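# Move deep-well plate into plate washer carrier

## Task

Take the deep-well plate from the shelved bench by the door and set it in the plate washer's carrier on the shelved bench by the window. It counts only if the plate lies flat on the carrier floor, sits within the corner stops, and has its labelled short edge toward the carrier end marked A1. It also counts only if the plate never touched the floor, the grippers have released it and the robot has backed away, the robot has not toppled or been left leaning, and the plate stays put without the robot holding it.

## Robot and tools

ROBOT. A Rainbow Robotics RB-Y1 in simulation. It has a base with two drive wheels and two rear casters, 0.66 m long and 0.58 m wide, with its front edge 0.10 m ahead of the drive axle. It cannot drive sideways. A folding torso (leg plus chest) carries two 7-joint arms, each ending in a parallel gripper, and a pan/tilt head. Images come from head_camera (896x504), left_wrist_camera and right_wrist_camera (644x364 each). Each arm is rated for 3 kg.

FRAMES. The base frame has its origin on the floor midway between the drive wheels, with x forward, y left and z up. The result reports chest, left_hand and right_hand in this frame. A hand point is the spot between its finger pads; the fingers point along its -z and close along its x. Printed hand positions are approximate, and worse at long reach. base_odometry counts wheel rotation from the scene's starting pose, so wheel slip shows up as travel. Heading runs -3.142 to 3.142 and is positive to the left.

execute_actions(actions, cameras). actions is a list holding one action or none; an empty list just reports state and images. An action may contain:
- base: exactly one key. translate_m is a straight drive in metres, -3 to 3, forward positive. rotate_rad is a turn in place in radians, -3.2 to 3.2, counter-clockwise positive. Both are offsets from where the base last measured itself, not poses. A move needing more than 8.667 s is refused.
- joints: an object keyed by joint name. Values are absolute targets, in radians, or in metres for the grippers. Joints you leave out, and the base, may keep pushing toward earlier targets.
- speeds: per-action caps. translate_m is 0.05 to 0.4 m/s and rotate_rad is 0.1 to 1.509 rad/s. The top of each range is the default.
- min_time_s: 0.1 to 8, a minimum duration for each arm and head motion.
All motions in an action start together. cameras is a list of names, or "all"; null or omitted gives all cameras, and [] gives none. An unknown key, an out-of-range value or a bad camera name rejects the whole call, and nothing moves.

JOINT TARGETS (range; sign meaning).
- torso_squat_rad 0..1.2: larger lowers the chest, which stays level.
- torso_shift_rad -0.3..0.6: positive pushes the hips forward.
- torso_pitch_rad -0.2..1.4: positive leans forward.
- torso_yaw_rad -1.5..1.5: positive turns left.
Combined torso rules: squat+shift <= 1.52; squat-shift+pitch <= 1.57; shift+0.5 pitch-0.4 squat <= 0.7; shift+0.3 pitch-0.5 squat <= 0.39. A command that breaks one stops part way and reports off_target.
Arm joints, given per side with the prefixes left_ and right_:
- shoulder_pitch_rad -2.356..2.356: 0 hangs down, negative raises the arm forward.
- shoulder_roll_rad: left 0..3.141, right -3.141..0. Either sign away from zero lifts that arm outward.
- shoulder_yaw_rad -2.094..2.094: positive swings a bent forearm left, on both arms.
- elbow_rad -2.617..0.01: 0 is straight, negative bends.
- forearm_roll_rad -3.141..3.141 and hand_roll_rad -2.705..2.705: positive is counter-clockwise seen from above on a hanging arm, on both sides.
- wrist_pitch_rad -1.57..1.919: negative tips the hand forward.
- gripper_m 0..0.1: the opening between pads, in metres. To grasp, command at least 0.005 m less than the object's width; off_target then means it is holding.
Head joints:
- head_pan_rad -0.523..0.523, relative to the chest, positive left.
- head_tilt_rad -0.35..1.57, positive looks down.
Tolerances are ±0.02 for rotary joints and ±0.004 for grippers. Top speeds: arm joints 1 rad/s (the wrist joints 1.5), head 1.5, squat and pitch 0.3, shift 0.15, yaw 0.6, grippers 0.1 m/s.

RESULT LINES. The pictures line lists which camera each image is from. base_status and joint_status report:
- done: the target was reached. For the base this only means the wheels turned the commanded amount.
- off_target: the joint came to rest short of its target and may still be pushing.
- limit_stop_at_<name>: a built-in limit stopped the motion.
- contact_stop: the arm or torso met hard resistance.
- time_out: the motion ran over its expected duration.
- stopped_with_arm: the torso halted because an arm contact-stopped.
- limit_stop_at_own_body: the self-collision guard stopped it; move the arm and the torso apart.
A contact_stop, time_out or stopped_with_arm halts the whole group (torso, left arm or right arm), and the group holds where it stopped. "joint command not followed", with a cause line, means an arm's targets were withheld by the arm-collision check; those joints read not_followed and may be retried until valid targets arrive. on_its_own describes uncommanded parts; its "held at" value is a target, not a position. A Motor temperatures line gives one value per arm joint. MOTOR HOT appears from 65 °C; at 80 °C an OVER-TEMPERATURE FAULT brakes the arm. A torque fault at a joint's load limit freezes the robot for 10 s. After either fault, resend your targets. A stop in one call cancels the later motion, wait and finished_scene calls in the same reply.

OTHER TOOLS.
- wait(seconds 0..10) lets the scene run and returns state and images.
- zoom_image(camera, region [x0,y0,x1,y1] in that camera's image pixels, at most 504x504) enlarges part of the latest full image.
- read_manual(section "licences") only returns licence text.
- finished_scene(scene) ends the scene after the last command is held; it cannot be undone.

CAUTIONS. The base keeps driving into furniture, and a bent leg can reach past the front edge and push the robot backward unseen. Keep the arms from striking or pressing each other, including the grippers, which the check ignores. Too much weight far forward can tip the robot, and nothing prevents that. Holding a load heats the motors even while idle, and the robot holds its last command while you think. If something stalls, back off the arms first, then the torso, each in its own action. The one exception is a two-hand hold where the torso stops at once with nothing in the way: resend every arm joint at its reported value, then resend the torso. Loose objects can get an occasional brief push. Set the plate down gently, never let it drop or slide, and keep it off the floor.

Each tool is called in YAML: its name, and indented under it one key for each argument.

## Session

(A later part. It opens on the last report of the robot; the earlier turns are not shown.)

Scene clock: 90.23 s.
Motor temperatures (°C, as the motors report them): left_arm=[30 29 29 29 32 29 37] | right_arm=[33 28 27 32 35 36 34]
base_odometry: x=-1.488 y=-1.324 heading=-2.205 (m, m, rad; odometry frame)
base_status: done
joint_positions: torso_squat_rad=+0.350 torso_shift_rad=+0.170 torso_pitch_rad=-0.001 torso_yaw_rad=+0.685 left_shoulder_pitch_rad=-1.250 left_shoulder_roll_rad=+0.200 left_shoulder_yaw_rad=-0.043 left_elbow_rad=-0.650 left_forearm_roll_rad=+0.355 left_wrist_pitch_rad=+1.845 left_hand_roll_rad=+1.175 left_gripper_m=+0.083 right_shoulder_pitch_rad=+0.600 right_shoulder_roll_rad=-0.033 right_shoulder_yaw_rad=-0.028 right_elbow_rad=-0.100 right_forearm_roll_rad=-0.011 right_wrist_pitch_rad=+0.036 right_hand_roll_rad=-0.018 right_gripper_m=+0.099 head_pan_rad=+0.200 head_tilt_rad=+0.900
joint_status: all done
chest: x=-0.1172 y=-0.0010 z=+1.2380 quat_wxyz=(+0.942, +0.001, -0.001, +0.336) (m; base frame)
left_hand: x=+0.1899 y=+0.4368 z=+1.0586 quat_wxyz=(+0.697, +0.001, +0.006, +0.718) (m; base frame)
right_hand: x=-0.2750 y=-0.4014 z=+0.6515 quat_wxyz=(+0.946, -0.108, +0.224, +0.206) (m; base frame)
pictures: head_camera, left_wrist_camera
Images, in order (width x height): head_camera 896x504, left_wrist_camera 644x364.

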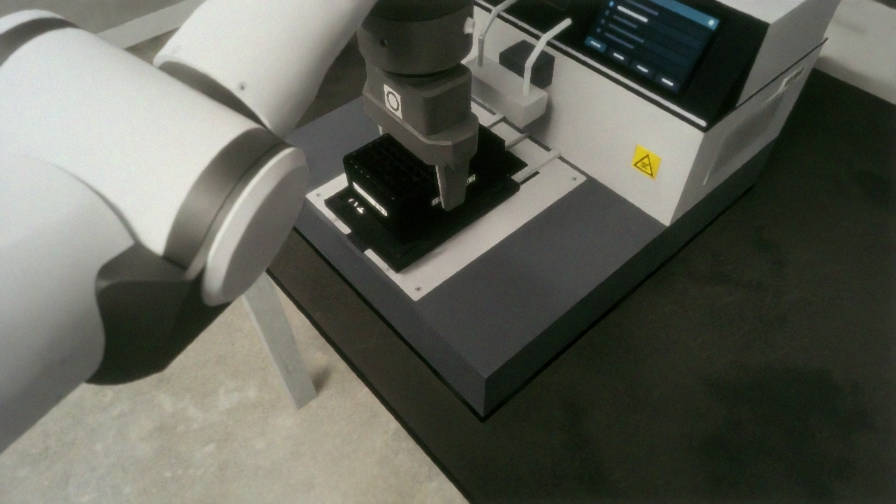

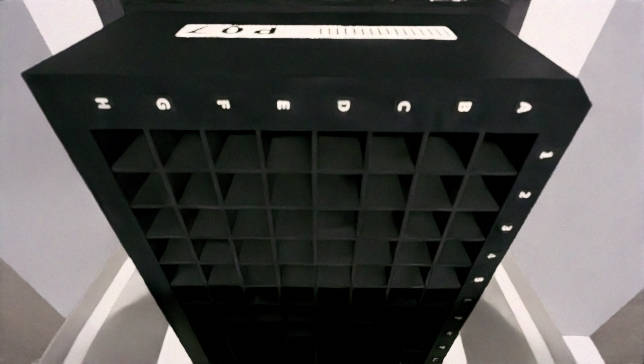

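execute_actions:
  actions:
    - {"joints":{"torso_yaw_rad":0.689,"torso_shift_rad":0.166,"torso_squat_rad":0.365}}
  cameras: ["head_camera","left_wrist_camera"]

zoom_image:
  camera: "left_wrist_camera"
  region: [60, 0, 560, 60]

zoom_image:
  camera: "head_camera"
  region: [300, 110, 600, 310]

Scene clock: 93.20 s.
Motor temperatures (°C, as the motors report them): left_arm=[30 29 29 29 32 29 37] | right_arm=[33 28 27 32 35 36 34]
base_odometry: x=-1.488 y=-1.324 heading=-2.205 (m, m, rad; odometry frame)
base_status: not commanded
joint_positions: torso_squat_rad=+0.365 torso_shift_rad=+0.166 torso_pitch_rad=-0.002 torso_yaw_rad=+0.689 left_shoulder_pitch_rad=-1.251 left_shoulder_roll_rad=+0.200 left_shoulder_yaw_rad=-0.043 left_elbow_rad=-0.651 left_forearm_roll_rad=+0.355 left_wrist_pitch_rad=+1.845 left_hand_roll_rad=+1.175 left_gripper_m=+0.083 right_shoulder_pitch_rad=+0.600 right_shoulder_roll_rad=-0.033 right_shoulder_yaw_rad=-0.028 right_elbow_rad=-0.100 right_forearm_roll_rad=-0.011 right_wrist_pitch_rad=+0.036 right_hand_roll_rad=-0.018 right_gripper_m=+0.099 head_pan_rad=+0.200 head_tilt_rad=+0.900
joint_status: all done
chest: x=-0.1205 y=-0.0010 z=+1.2348 quat_wxyz=(+0.941, +0.001, -0.001, +0.338) (m; base frame)
left_hand: x=+0.1854 y=+0.4382 z=+1.0566 quat_wxyz=(+0.695, +0.001, +0.005, +0.719) (m; base frame)
right_hand: x=-0.2767 y=-0.4019 z=+0.6482 quat_wxyz=(+0.946, -0.108, +0.223, +0.208) (m; base frame)
pictures: head_camera, left_wrist_camera
Images, in order (width x height): head_camera 896x504, left_wrist_camera 644x364.

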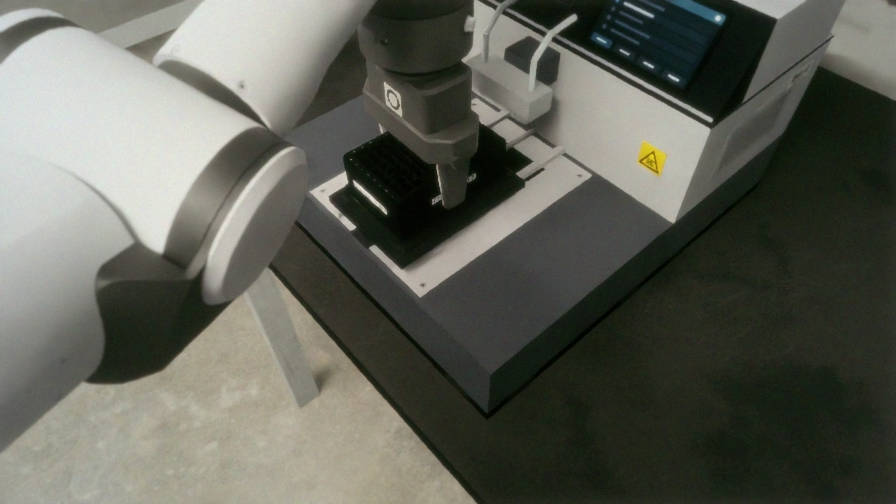

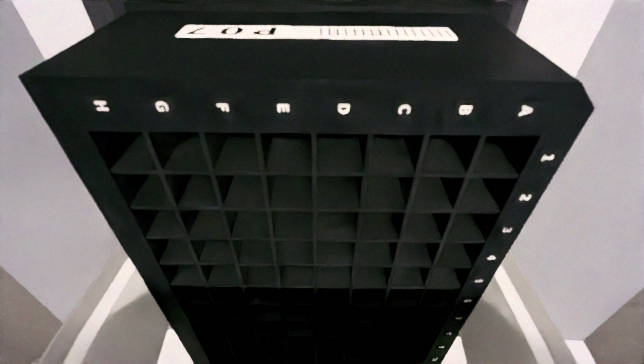

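Region (60, 0, 560, 60) of left_wrist_camera's 644x364 image, scaled by 1.008, with more detail than that image has; it fills the top 60 rows of this view, and the rest is white.

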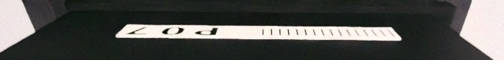

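Region (300, 110, 600, 310) of head_camera's 896x504 image, scaled by 1.680, with more detail than that image has.

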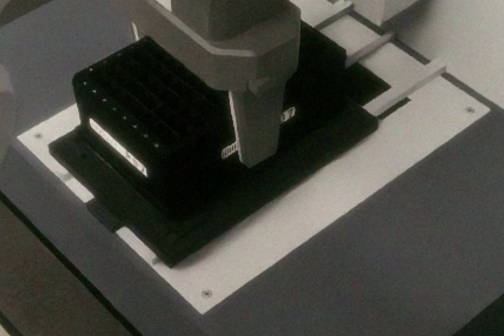

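execute_actions:
  actions:
    - {"joints":{"left_shoulder_pitch_rad":-1.262,"left_wrist_pitch_rad":1.857}}
  cameras: []

execute_actions:
  actions:
    - {"joints":{"torso_yaw_rad":0.684}}
  cameras: ["head_camera","left_wrist_camera"]

zoom_image:
  camera: "head_camera"
  region: [300, 110, 600, 310]

Scene clock: 97.97 s.
Motor temperatures (°C, as the motors report them): left_arm=[30 29 29 29 32 29 37] | right_arm=[33 28 27 32 35 36 34]
base_odometry: x=-1.488 y=-1.324 heading=-2.205 (m, m, rad; odometry frame)
base_status: not commanded
joint_positions: torso_squat_rad=+0.365 torso_shift_rad=+0.166 torso_pitch_rad=-0.002 torso_yaw_rad=+0.689 left_shoulder_pitch_rad=-1.262 left_shoulder_roll_rad=+0.200 left_shoulder_yaw_rad=-0.043 left_elbow_rad=-0.650 left_forearm_roll_rad=+0.355 left_wrist_pitch_rad=+1.857 left_hand_roll_rad=+1.175 left_gripper_m=+0.083 right_shoulder_pitch_rad=+0.600 right_shoulder_roll_rad=-0.033 right_shoulder_yaw_rad=-0.028 right_elbow_rad=-0.100 right_forearm_roll_rad=-0.011 right_wrist_pitch_rad=+0.036 right_hand_roll_rad=-0.018 right_gripper_m=+0.099 head_pan_rad=+0.200 head_tilt_rad=+0.900
joint_status: all done
chest: x=-0.1205 y=-0.0010 z=+1.2348 quat_wxyz=(+0.941, +0.001, -0.001, +0.338) (m; base frame)
left_hand: x=+0.1858 y=+0.4370 z=+1.0616 quat_wxyz=(+0.697, +0.002, +0.006, +0.717) (m; base frame)
right_hand: x=-0.2767 y=-0.4019 z=+0.6483 quat_wxyz=(+0.946, -0.108, +0.224, +0.208) (m; base frame)
pictures: none
No camera images: the call's "cameras" was empty. Leave "cameras" out to get every camera's image.

Scene clock: 98.40 s.
Motor temperatures (°C, as the motors report them): left_arm=[30 29 29 29 32 29 37] | right_arm=[33 28 27 32 35 36 34]
base_odometry: x=-1.488 y=-1.324 heading=-2.205 (m, m, rad; odometry frame)
base_status: not commanded
joint_positions: torso_squat_rad=+0.365 torso_shift_rad=+0.166 torso_pitch_rad=-0.001 torso_yaw_rad=+0.684 left_shoulder_pitch_rad=-1.262 left_shoulder_roll_rad=+0.200 left_shoulder_yaw_rad=-0.043 left_elbow_rad=-0.650 left_forearm_roll_rad=+0.355 left_wrist_pitch_rad=+1.857 left_hand_roll_rad=+1.175 left_gripper_m=+0.083 right_shoulder_pitch_rad=+0.600 right_shoulder_roll_rad=-0.033 right_shoulder_yaw_rad=-0.028 right_elbow_rad=-0.100 right_forearm_roll_rad=-0.011 right_wrist_pitch_rad=+0.036 right_hand_roll_rad=-0.018 right_gripper_m=+0.099 head_pan_rad=+0.200 head_tilt_rad=+0.900
joint_status: all done
chest: x=-0.1204 y=-0.0010 z=+1.2348 quat_wxyz=(+0.942, +0.001, -0.001, +0.335) (m; base frame)
left_hand: x=+0.1880 y=+0.4354 z=+1.0616 quat_wxyz=(+0.698, +0.002, +0.006, +0.716) (m; base frame)
right_hand: x=-0.2787 y=-0.4012 z=+0.6483 quat_wxyz=(+0.947, -0.107, +0.224, +0.206) (m; base frame)
pictures: head_camera, left_wrist_camera
Images, in order (width x height): head_camera 896x504, left_wrist_camera 644x364.

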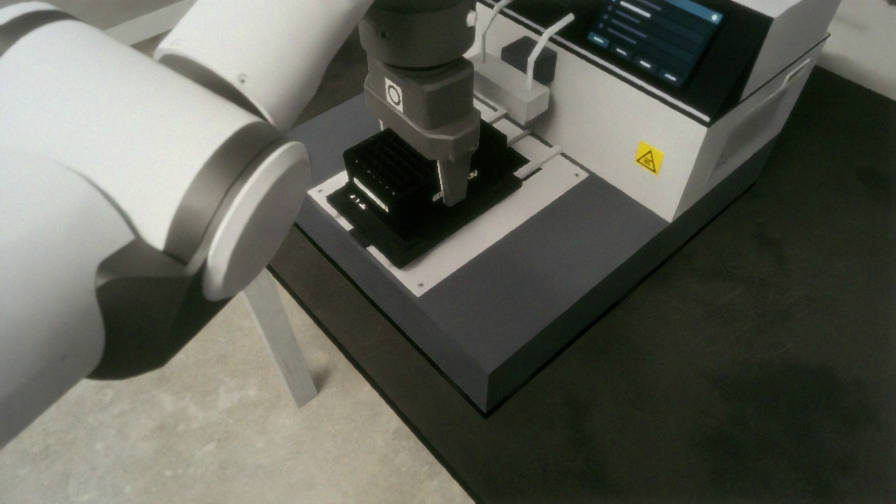

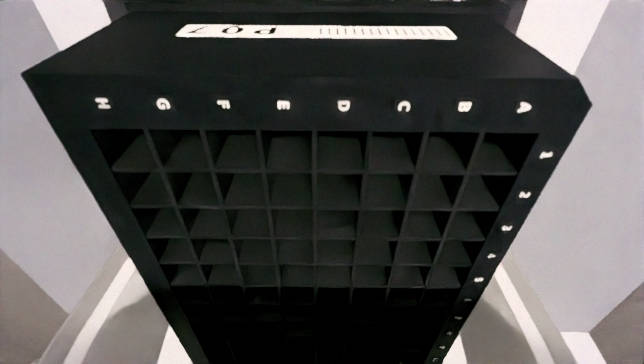

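Region (300, 110, 600, 310) of head_camera's 896x504 image, scaled by 1.680, with more detail than that image has.

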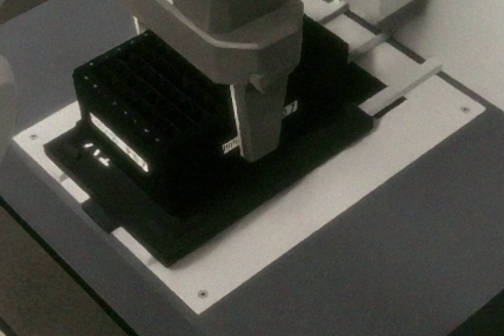

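execute_actions:
  actions:
    - {"joints":{"left_shoulder_pitch_rad":-1.243,"left_wrist_pitch_rad":1.838},"min_time_s":1}
  cameras: ["left_wrist_camera"]

Scene clock: 101.20 s.
Motor temperatures (°C, as the motors report them): left_arm=[30 29 29 29 32 29 37] | right_arm=[33 28 27 32 35 36 34]
base_odometry: x=-1.488 y=-1.324 heading=-2.205 (m, m, rad; odometry frame)
base_status: not commanded
joint_positions: torso_squat_rad=+0.365 torso_shift_rad=+0.166 torso_pitch_rad=-0.002 torso_yaw_rad=+0.684 left_shoulder_pitch_rad=-1.247 left_shoulder_roll_rad=+0.200 left_shoulder_yaw_rad=-0.043 left_elbow_rad=-0.651 left_forearm_roll_rad=+0.355 left_wrist_pitch_rad=+1.838 left_hand_roll_rad=+1.175 left_gripper_m=+0.083 right_shoulder_pitch_rad=+0.600 right_shoulder_roll_rad=-0.033 right_shoulder_yaw_rad=-0.028 right_elbow_rad=-0.100 right_forearm_roll_rad=-0.011 right_wrist_pitch_rad=+0.036 right_hand_roll_rad=-0.018 right_gripper_m=+0.099 head_pan_rad=+0.200 head_tilt_rad=+0.900
joint_status: all done
chest: x=-0.1207 y=-0.0014 z=+1.2348 quat_wxyz=(+0.942, +0.001, -0.001, +0.335) (m; base frame)
left_hand: x=+0.1877 y=+0.4368 z=+1.0548 quat_wxyz=(+0.697, +0.000, +0.003, +0.717) (m; base frame)
right_hand: x=-0.2787 y=-0.4011 z=+0.6479 quat_wxyz=(+0.947, -0.107, +0.224, +0.206) (m; base frame)
pictures: left_wrist_camera
Images, in order (width x height): left_wrist_camera 644x364.

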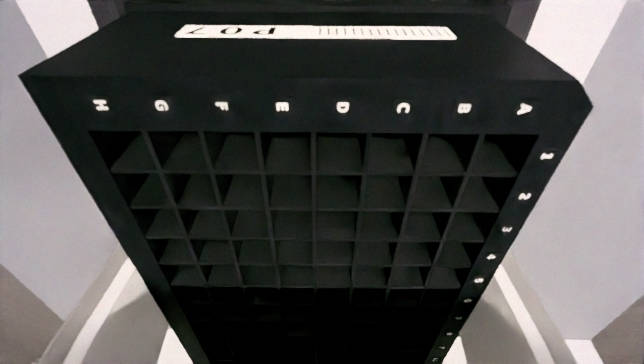

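execute_actions:
  actions:
    - {"joints":{"left_gripper_m":0.1,"left_shoulder_pitch_rad":-1.247}}
  cameras: ["left_wrist_camera"]

execute_actions:
  actions:
    - {"joints":{"torso_squat_rad":0.0}}
  cameras: ["left_wrist_camera","head_camera"]

Scene clock: 104.57 s.
Motor temperatures (°C, as the motors report them): left_arm=[30 29 29 29 32 30 37] | right_arm=[33 28 27 32 35 36 34]
base_odometry: x=-1.488 y=-1.324 heading=-2.205 (m, m, rad; odometry frame)
base_status: not commanded
joint_positions: torso_squat_rad=+0.365 torso_shift_rad=+0.166 torso_pitch_rad=-0.001 torso_yaw_rad=+0.684 left_shoulder_pitch_rad=-1.247 left_shoulder_roll_rad=+0.200 left_shoulder_yaw_rad=-0.043 left_elbow_rad=-0.650 left_forearm_roll_rad=+0.355 left_wrist_pitch_rad=+1.838 left_hand_roll_rad=+1.175 left_gripper_m=+0.100 right_shoulder_pitch_rad=+0.600 right_shoulder_roll_rad=-0.033 right_shoulder_yaw_rad=-0.028 right_elbow_rad=-0.100 right_forearm_roll_rad=-0.011 right_wrist_pitch_rad=+0.036 right_hand_roll_rad=-0.018 right_gripper_m=+0.099 head_pan_rad=+0.200 head_tilt_rad=+0.900
joint_status: all done
chest: x=-0.1204 y=-0.0010 z=+1.2348 quat_wxyz=(+0.942, +0.001, -0.001, +0.335) (m; base frame)
left_hand: x=+0.1879 y=+0.4371 z=+1.0543 quat_wxyz=(+0.697, +0.000, +0.004, +0.717) (m; base frame)
right_hand: x=-0.2787 y=-0.4011 z=+0.6483 quat_wxyz=(+0.947, -0.107, +0.224, +0.206) (m; base frame)
pictures: left_wrist_camera
Images, in order (width x height): left_wrist_camera 644x364.

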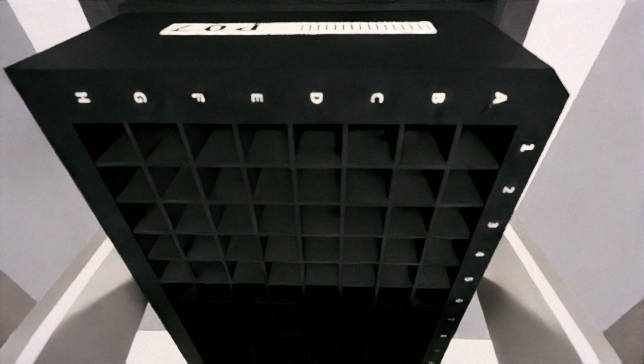

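Scene clock: 106.57 s.
Motor temperatures (°C, as the motors report them): left_arm=[30 29 29 29 32 30 37] | right_arm=[33 28 27 32 35 36 34]
base_odometry: x=-1.488 y=-1.324 heading=-2.205 (m, m, rad; odometry frame)
base_status: not commanded
joint_positions: torso_squat_rad=+0.000 torso_shift_rad=+0.166 torso_pitch_rad=-0.001 torso_yaw_rad=+0.684 left_shoulder_pitch_rad=-1.247 left_shoulder_roll_rad=+0.200 left_shoulder_yaw_rad=-0.043 left_elbow_rad=-0.650 left_forearm_roll_rad=+0.355 left_wrist_pitch_rad=+1.838 left_hand_roll_rad=+1.175 left_gripper_m=+0.100 right_shoulder_pitch_rad=+0.600 right_shoulder_roll_rad=-0.033 right_shoulder_yaw_rad=-0.028 right_elbow_rad=-0.100 right_forearm_roll_rad=-0.011 right_wrist_pitch_rad=+0.036 right_hand_roll_rad=-0.018 right_gripper_m=+0.099 head_pan_rad=+0.200 head_tilt_rad=+0.900
joint_status: all done
chest: x=-0.1127 y=-0.0010 z=+1.2803 quat_wxyz=(+0.942, +0.001, -0.001, +0.335) (m; base frame)
left_hand: x=+0.1956 y=+0.4370 z=+1.0997 quat_wxyz=(+0.697, +0.000, +0.004, +0.717) (m; base frame)
right_hand: x=-0.2711 y=-0.4012 z=+0.6938 quat_wxyz=(+0.947, -0.107, +0.224, +0.206) (m; base frame)
pictures: head_camera, left_wrist_camera
Images, in order (width x height): head_camera 896x504, left_wrist_camera 644x364.

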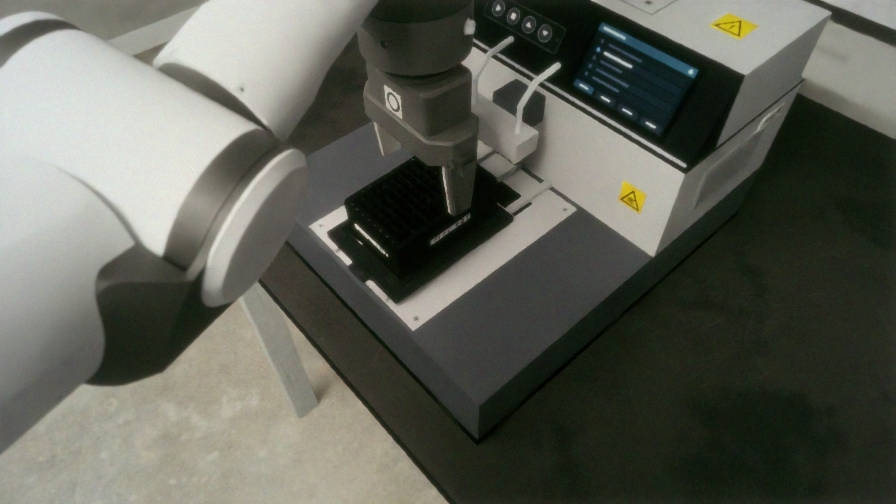

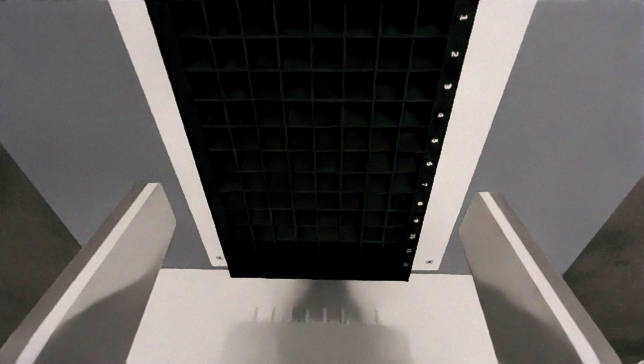

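execute_actions:
  actions:
    - {"base":{"translate_m":-0.07}}
  cameras: ["left_wrist_camera","head_camera"]

zoom_image:
  camera: "left_wrist_camera"
  region: [70, 0, 570, 250]

Scene clock: 110.67 s.
Motor temperatures (°C, as the motors report them): left_arm=[30 29 29 29 32 30 37] | right_arm=[33 28 27 32 35 36 34]
base_odometry: x=-1.446 y=-1.267 heading=-2.206 (m, m, rad; odometry frame)
base_status: done
joint_positions: torso_squat_rad=+0.000 torso_shift_rad=+0.166 torso_pitch_rad=-0.001 torso_yaw_rad=+0.684 left_shoulder_pitch_rad=-1.247 left_shoulder_roll_rad=+0.200 left_shoulder_yaw_rad=-0.043 left_elbow_rad=-0.650 left_forearm_roll_rad=+0.355 left_wrist_pitch_rad=+1.838 left_hand_roll_rad=+1.175 left_gripper_m=+0.100 right_shoulder_pitch_rad=+0.600 right_shoulder_roll_rad=-0.033 right_shoulder_yaw_rad=-0.028 right_elbow_rad=-0.100 right_forearm_roll_rad=-0.011 right_wrist_pitch_rad=+0.036 right_hand_roll_rad=-0.018 right_gripper_m=+0.099 head_pan_rad=+0.200 head_tilt_rad=+0.900
joint_status: not commanded
chest: x=-0.1128 y=-0.0010 z=+1.2803 quat_wxyz=(+0.942, +0.001, -0.001, +0.335) (m; base frame)
left_hand: x=+0.1955 y=+0.4371 z=+1.0997 quat_wxyz=(+0.697, +0.000, +0.004, +0.717) (m; base frame)
right_hand: x=-0.2711 y=-0.4012 z=+0.6938 quat_wxyz=(+0.947, -0.107, +0.224, +0.206) (m; base frame)
pictures: head_camera, left_wrist_camera
Images, in order (width x height): head_camera 896x504, left_wrist_camera 644x364.

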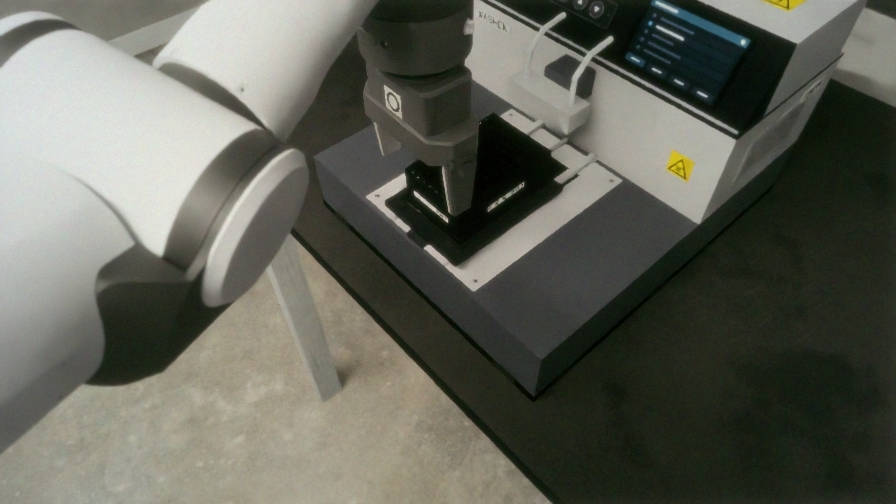

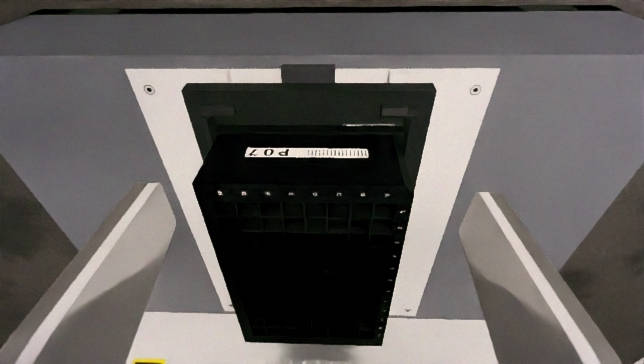

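Region (70, 0, 570, 250) of left_wrist_camera's 644x364 image, scaled by 1.008, with more detail than that image has.

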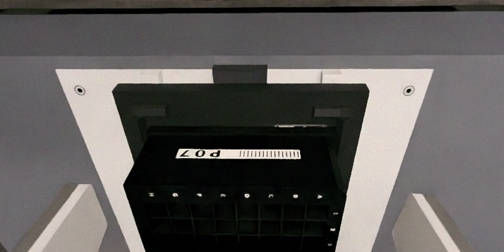

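execute_actions:
  actions:
    - {"base":{"translate_m":0.05},"joints":{"torso_yaw_rad":0.667,"left_hand_roll_rad":1.19,"torso_squat_rad":0.2}}
  cameras: ["left_wrist_camera"]

Scene clock: 116.27 s.
Motor temperatures (°C, as the motors report them): left_arm=[30 29 29 29 32 29 37] | right_arm=[33 28 27 32 35 36 34]
base_odometry: x=-1.476 y=-1.308 heading=-2.206 (m, m, rad; odometry frame)
base_status: done
joint_positions: torso_squat_rad=+0.200 torso_shift_rad=+0.166 torso_pitch_rad=-0.001 torso_yaw_rad=+0.667 left_shoulder_pitch_rad=-1.247 left_shoulder_roll_rad=+0.200 left_shoulder_yaw_rad=-0.043 left_elbow_rad=-0.650 left_forearm_roll_rad=+0.355 left_wrist_pitch_rad=+1.838 left_hand_roll_rad=+1.190 left_gripper_m=+0.100 right_shoulder_pitch_rad=+0.600 right_shoulder_roll_rad=-0.033 right_shoulder_yaw_rad=-0.028 right_elbow_rad=-0.100 right_forearm_roll_rad=-0.011 right_wrist_pitch_rad=+0.036 right_hand_roll_rad=-0.018 right_gripper_m=+0.099 head_pan_rad=+0.200 head_tilt_rad=+0.900
joint_status: all done
chest: x=-0.1151 y=-0.0010 z=+1.2665 quat_wxyz=(+0.945, +0.001, -0.001, +0.327) (m; base frame)
left_hand: x=+0.2005 y=+0.4318 z=+1.0860 quat_wxyz=(+0.697, +0.000, +0.004, +0.717) (m; base frame)
right_hand: x=-0.2801 y=-0.3985 z=+0.6800 quat_wxyz=(+0.948, -0.106, +0.225, +0.198) (m; base frame)
pictures: left_wrist_camera
Images, in order (width x height): left_wrist_camera 644x364.

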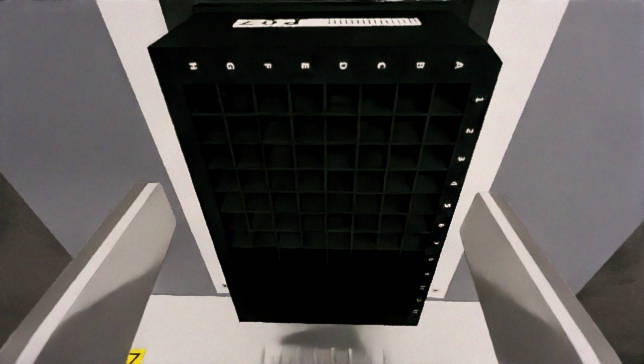

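execute_actions:
  actions:
    - {"joints":{"torso_yaw_rad":0.674,"torso_squat_rad":0.355}}
  cameras: ["left_wrist_camera"]

execute_actions:
  actions:
    - {"joints":{"left_gripper_m":0.07}}
  cameras: ["left_wrist_camera"]

Scene clock: 119.07 s.
Motor temperatures (°C, as the motors report them): left_arm=[30 29 29 29 32 29 37] | right_arm=[33 28 27 32 35 36 34]
base_odometry: x=-1.476 y=-1.308 heading=-2.206 (m, m, rad; odometry frame)
base_status: not commanded
joint_positions: torso_squat_rad=+0.355 torso_shift_rad=+0.166 torso_pitch_rad=-0.002 torso_yaw_rad=+0.674 left_shoulder_pitch_rad=-1.247 left_shoulder_roll_rad=+0.200 left_shoulder_yaw_rad=-0.043 left_elbow_rad=-0.650 left_forearm_roll_rad=+0.355 left_wrist_pitch_rad=+1.838 left_hand_roll_rad=+1.190 left_gripper_m=+0.100 right_shoulder_pitch_rad=+0.600 right_shoulder_roll_rad=-0.033 right_shoulder_yaw_rad=-0.028 right_elbow_rad=-0.100 right_forearm_roll_rad=-0.011 right_wrist_pitch_rad=+0.036 right_hand_roll_rad=-0.018 right_gripper_m=+0.099 head_pan_rad=+0.200 head_tilt_rad=+0.900
joint_status: all done
chest: x=-0.1200 y=-0.0010 z=+1.2373 quat_wxyz=(+0.944, +0.001, -0.001, +0.331) (m; base frame)
left_hand: x=+0.1926 y=+0.4340 z=+1.0567 quat_wxyz=(+0.695, +0.000, +0.004, +0.719) (m; base frame)
right_hand: x=-0.2823 y=-0.3996 z=+0.6507 quat_wxyz=(+0.948, -0.106, +0.224, +0.201) (m; base frame)
pictures: left_wrist_camera
Images, in order (width x height): left_wrist_camera 644x364.

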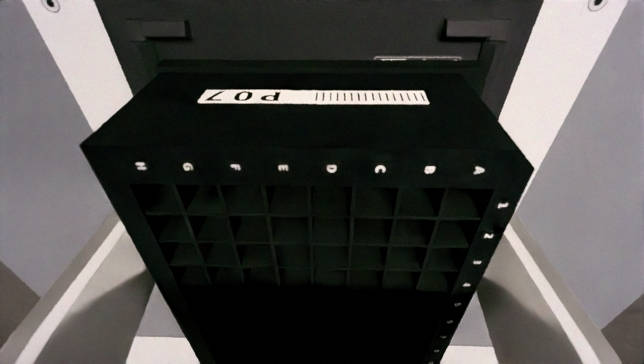

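Scene clock: 119.83 s.
Motor temperatures (°C, as the motors report them): left_arm=[30 29 29 29 32 29 37] | right_arm=[33 28 27 32 35 36 34]
base_odometry: x=-1.476 y=-1.308 heading=-2.206 (m, m, rad; odometry frame)
base_status: not commanded
joint_positions: torso_squat_rad=+0.355 torso_shift_rad=+0.166 torso_pitch_rad=-0.002 torso_yaw_rad=+0.674 left_shoulder_pitch_rad=-1.247 left_shoulder_roll_rad=+0.200 left_shoulder_yaw_rad=-0.043 left_elbow_rad=-0.650 left_forearm_roll_rad=+0.355 left_wrist_pitch_rad=+1.838 left_hand_roll_rad=+1.190 left_gripper_m=+0.083 right_shoulder_pitch_rad=+0.600 right_shoulder_roll_rad=-0.033 right_shoulder_yaw_rad=-0.028 right_elbow_rad=-0.100 right_forearm_roll_rad=-0.011 right_wrist_pitch_rad=+0.036 right_hand_roll_rad=-0.018 right_gripper_m=+0.099 head_pan_rad=+0.200 head_tilt_rad=+0.900
joint_status: left_gripper_m off_target (ended at +0.083, target +0.070)
chest: x=-0.1200 y=-0.0010 z=+1.2373 quat_wxyz=(+0.944, +0.001, -0.001, +0.331) (m; base frame)
left_hand: x=+0.1926 y=+0.4340 z=+1.0567 quat_wxyz=(+0.695, +0.000, +0.004, +0.719) (m; base frame)
right_hand: x=-0.2823 y=-0.3996 z=+0.6507 quat_wxyz=(+0.948, -0.106, +0.224, +0.201) (m; base frame)
pictures: left_wrist_camera
Images, in order (width x height): left_wrist_camera 644x364.

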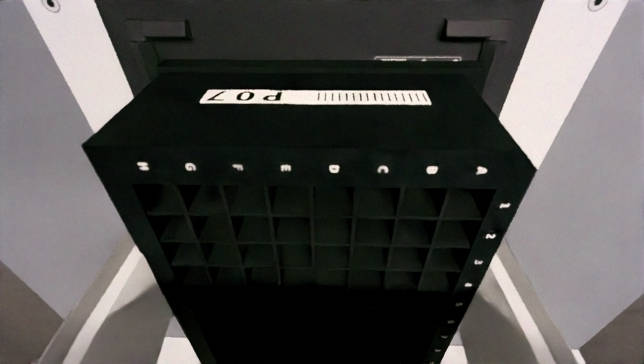

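Slide back ~4 mm via shift.

execute_actions:
  actions:
    - {"joints":{"torso_shift_rad":0.159}}
  cameras: ["left_wrist_camera"]

Scene clock: 121.20 s.
Motor temperatures (°C, as the motors report them): left_arm=[30 29 29 29 32 29 37] | right_arm=[33 28 27 32 35 36 34]
base_odometry: x=-1.476 y=-1.308 heading=-2.206 (m, m, rad; odometry frame)
base_status: not commanded
joint_positions: torso_squat_rad=+0.355 torso_shift_rad=+0.159 torso_pitch_rad=-0.001 torso_yaw_rad=+0.674 left_shoulder_pitch_rad=-1.247 left_shoulder_roll_rad=+0.200 left_shoulder_yaw_rad=-0.043 left_elbow_rad=-0.650 left_forearm_roll_rad=+0.355 left_wrist_pitch_rad=+1.838 left_hand_roll_rad=+1.190 left_gripper_m=+0.083 right_shoulder_pitch_rad=+0.600 right_shoulder_roll_rad=-0.033 right_shoulder_yaw_rad=-0.028 right_elbow_rad=-0.100 right_forearm_roll_rad=-0.011 right_wrist_pitch_rad=+0.036 right_hand_roll_rad=-0.018 right_gripper_m=+0.099 head_pan_rad=+0.200 head_tilt_rad=+0.900
joint_status: all done
chest: x=-0.1245 y=-0.0010 z=+1.2380 quat_wxyz=(+0.944, +0.001, -0.001, +0.331) (m; base frame)
left_hand: x=+0.1881 y=+0.4340 z=+1.0574 quat_wxyz=(+0.695, +0.000, +0.004, +0.719) (m; base frame)
right_hand: x=-0.2868 y=-0.3996 z=+0.6515 quat_wxyz=(+0.948, -0.106, +0.224, +0.201) (m; base frame)
pictures: left_wrist_camera
Images, in order (width x height): left_wrist_camera 644x364.

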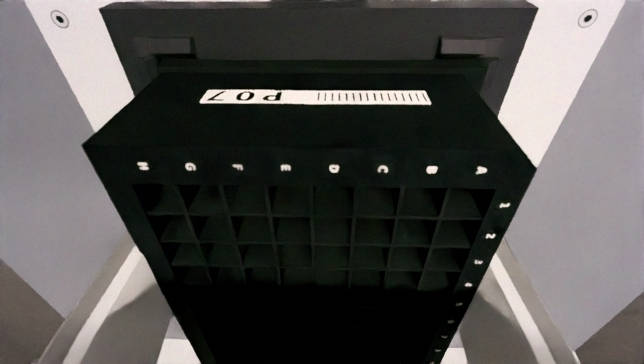

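execute_actions:
  actions:
    - {"joints":{"left_gripper_m":0.1}}
  cameras: ["left_wrist_camera"]

execute_actions:
  actions:
    - {"joints":{"torso_squat_rad":0.0}}
  cameras: ["left_wrist_camera"]

execute_actions:
  actions:
    - {"base":{"translate_m":-0.2},"joints":{"head_pan_rad":-0.1,"head_tilt_rad":0.8}}
  cameras: ["left_wrist_camera","head_camera"]

Scene clock: 123.40 s.
Motor temperatures (°C, as the motors report them): left_arm=[30 29 29 29 32 29 37] | right_arm=[33 28 27 32 35 36 34]
base_odometry: x=-1.476 y=-1.308 heading=-2.206 (m, m, rad; odometry frame)
base_status: not commanded
joint_positions: torso_squat_rad=+0.355 torso_shift_rad=+0.159 torso_pitch_rad=-0.001 torso_yaw_rad=+0.674 left_shoulder_pitch_rad=-1.247 left_shoulder_roll_rad=+0.200 left_shoulder_yaw_rad=-0.043 left_elbow_rad=-0.650 left_forearm_roll_rad=+0.355 left_wrist_pitch_rad=+1.838 left_hand_roll_rad=+1.190 left_gripper_m=+0.100 right_shoulder_pitch_rad=+0.600 right_shoulder_roll_rad=-0.033 right_shoulder_yaw_rad=-0.028 right_elbow_rad=-0.100 right_forearm_roll_rad=-0.011 right_wrist_pitch_rad=+0.036 right_hand_roll_rad=-0.018 right_gripper_m=+0.099 head_pan_rad=+0.200 head_tilt_rad=+0.900
joint_status: all done
chest: x=-0.1245 y=-0.0010 z=+1.2380 quat_wxyz=(+0.944, +0.001, -0.001, +0.331) (m; base frame)
left_hand: x=+0.1881 y=+0.4340 z=+1.0574 quat_wxyz=(+0.695, +0.000, +0.004, +0.719) (m; base frame)
right_hand: x=-0.2868 y=-0.3996 z=+0.6515 quat_wxyz=(+0.948, -0.106, +0.224, +0.201) (m; base frame)
pictures: left_wrist_camera
Images, in order (width x height): left_wrist_camera 644x364.

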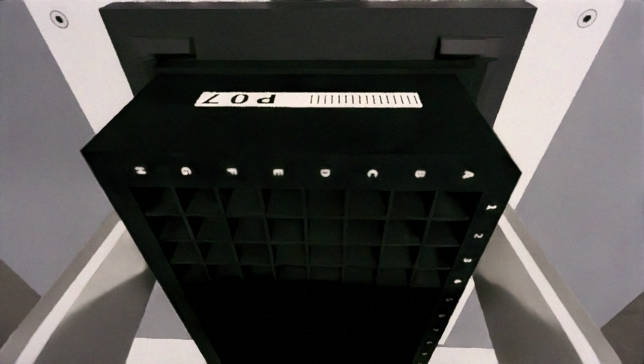

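Scene clock: 125.37 s.
Motor temperatures (°C, as the motors report them): left_arm=[30 29 29 29 32 29 37] | right_arm=[33 28 27 32 35 36 34]
base_odometry: x=-1.476 y=-1.308 heading=-2.206 (m, m, rad; odometry frame)
base_status: not commanded
joint_positions: torso_squat_rad=+0.000 torso_shift_rad=+0.159 torso_pitch_rad=-0.001 torso_yaw_rad=+0.674 left_shoulder_pitch_rad=-1.247 left_shoulder_roll_rad=+0.200 left_shoulder_yaw_rad=-0.043 left_elbow_rad=-0.650 left_forearm_roll_rad=+0.355 left_wrist_pitch_rad=+1.838 left_hand_roll_rad=+1.190 left_gripper_m=+0.100 right_shoulder_pitch_rad=+0.600 right_shoulder_roll_rad=-0.033 right_shoulder_yaw_rad=-0.028 right_elbow_rad=-0.100 right_forearm_roll_rad=-0.011 right_wrist_pitch_rad=+0.036 right_hand_roll_rad=-0.018 right_gripper_m=+0.099 head_pan_rad=+0.200 head_tilt_rad=+0.900
joint_status: all done
chest: x=-0.1176 y=-0.0010 z=+1.2811 quat_wxyz=(+0.944, +0.001, -0.001, +0.331) (m; base frame)
left_hand: x=+0.1950 y=+0.4340 z=+1.1004 quat_wxyz=(+0.695, +0.000, +0.004, +0.719) (m; base frame)
right_hand: x=-0.2799 y=-0.3996 z=+0.6946 quat_wxyz=(+0.948, -0.106, +0.224, +0.201) (m; base frame)
pictures: left_wrist_camera
Images, in order (width x height): left_wrist_camera 644x364.

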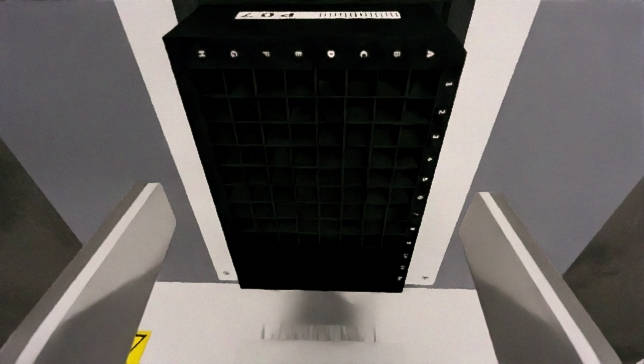

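Scene clock: 127.13 s.
Motor temperatures (°C, as the motors report them): left_arm=[30 29 29 29 32 29 37] | right_arm=[33 28 27 32 35 36 34]
base_odometry: x=-1.357 y=-1.147 heading=-2.206 (m, m, rad; odometry frame)
base_status: done
joint_positions: torso_squat_rad=+0.000 torso_shift_rad=+0.159 torso_pitch_rad=-0.002 torso_yaw_rad=+0.674 left_shoulder_pitch_rad=-1.247 left_shoulder_roll_rad=+0.200 left_shoulder_yaw_rad=-0.043 left_elbow_rad=-0.650 left_forearm_roll_rad=+0.355 left_wrist_pitch_rad=+1.838 left_hand_roll_rad=+1.190 left_gripper_m=+0.100 right_shoulder_pitch_rad=+0.600 right_shoulder_roll_rad=-0.033 right_shoulder_yaw_rad=-0.028 right_elbow_rad=-0.100 right_forearm_roll_rad=-0.011 right_wrist_pitch_rad=+0.036 right_hand_roll_rad=-0.018 right_gripper_m=+0.099 head_pan_rad=-0.100 head_tilt_rad=+0.800
joint_status: all done
chest: x=-0.1177 y=-0.0010 z=+1.2811 quat_wxyz=(+0.944, +0.001, -0.001, +0.331) (m; base frame)
left_hand: x=+0.1949 y=+0.4340 z=+1.1005 quat_wxyz=(+0.695, +0.000, +0.004, +0.719) (m; base frame)
right_hand: x=-0.2799 y=-0.3996 z=+0.6946 quat_wxyz=(+0.948, -0.106, +0.224, +0.201) (m; base frame)
pictures: head_camera, left_wrist_camera
Images, in order (width x height): head_camera 896x504, left_wrist_camera 644x364.

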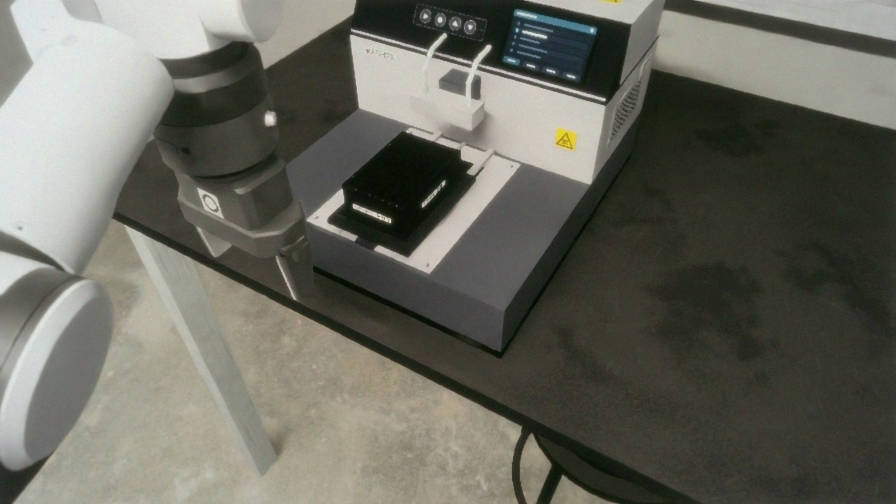

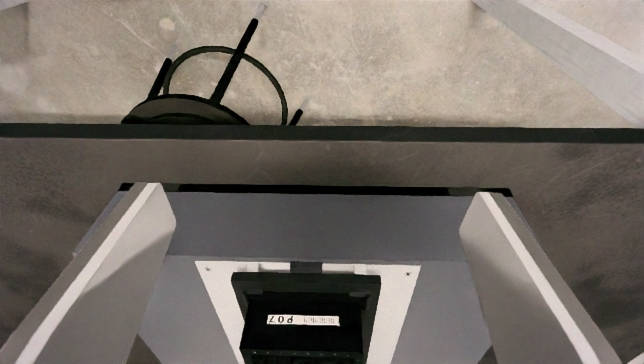

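It dropped flat on release.

finished_scene:
  scene: 2

The scene is finished: the task was done.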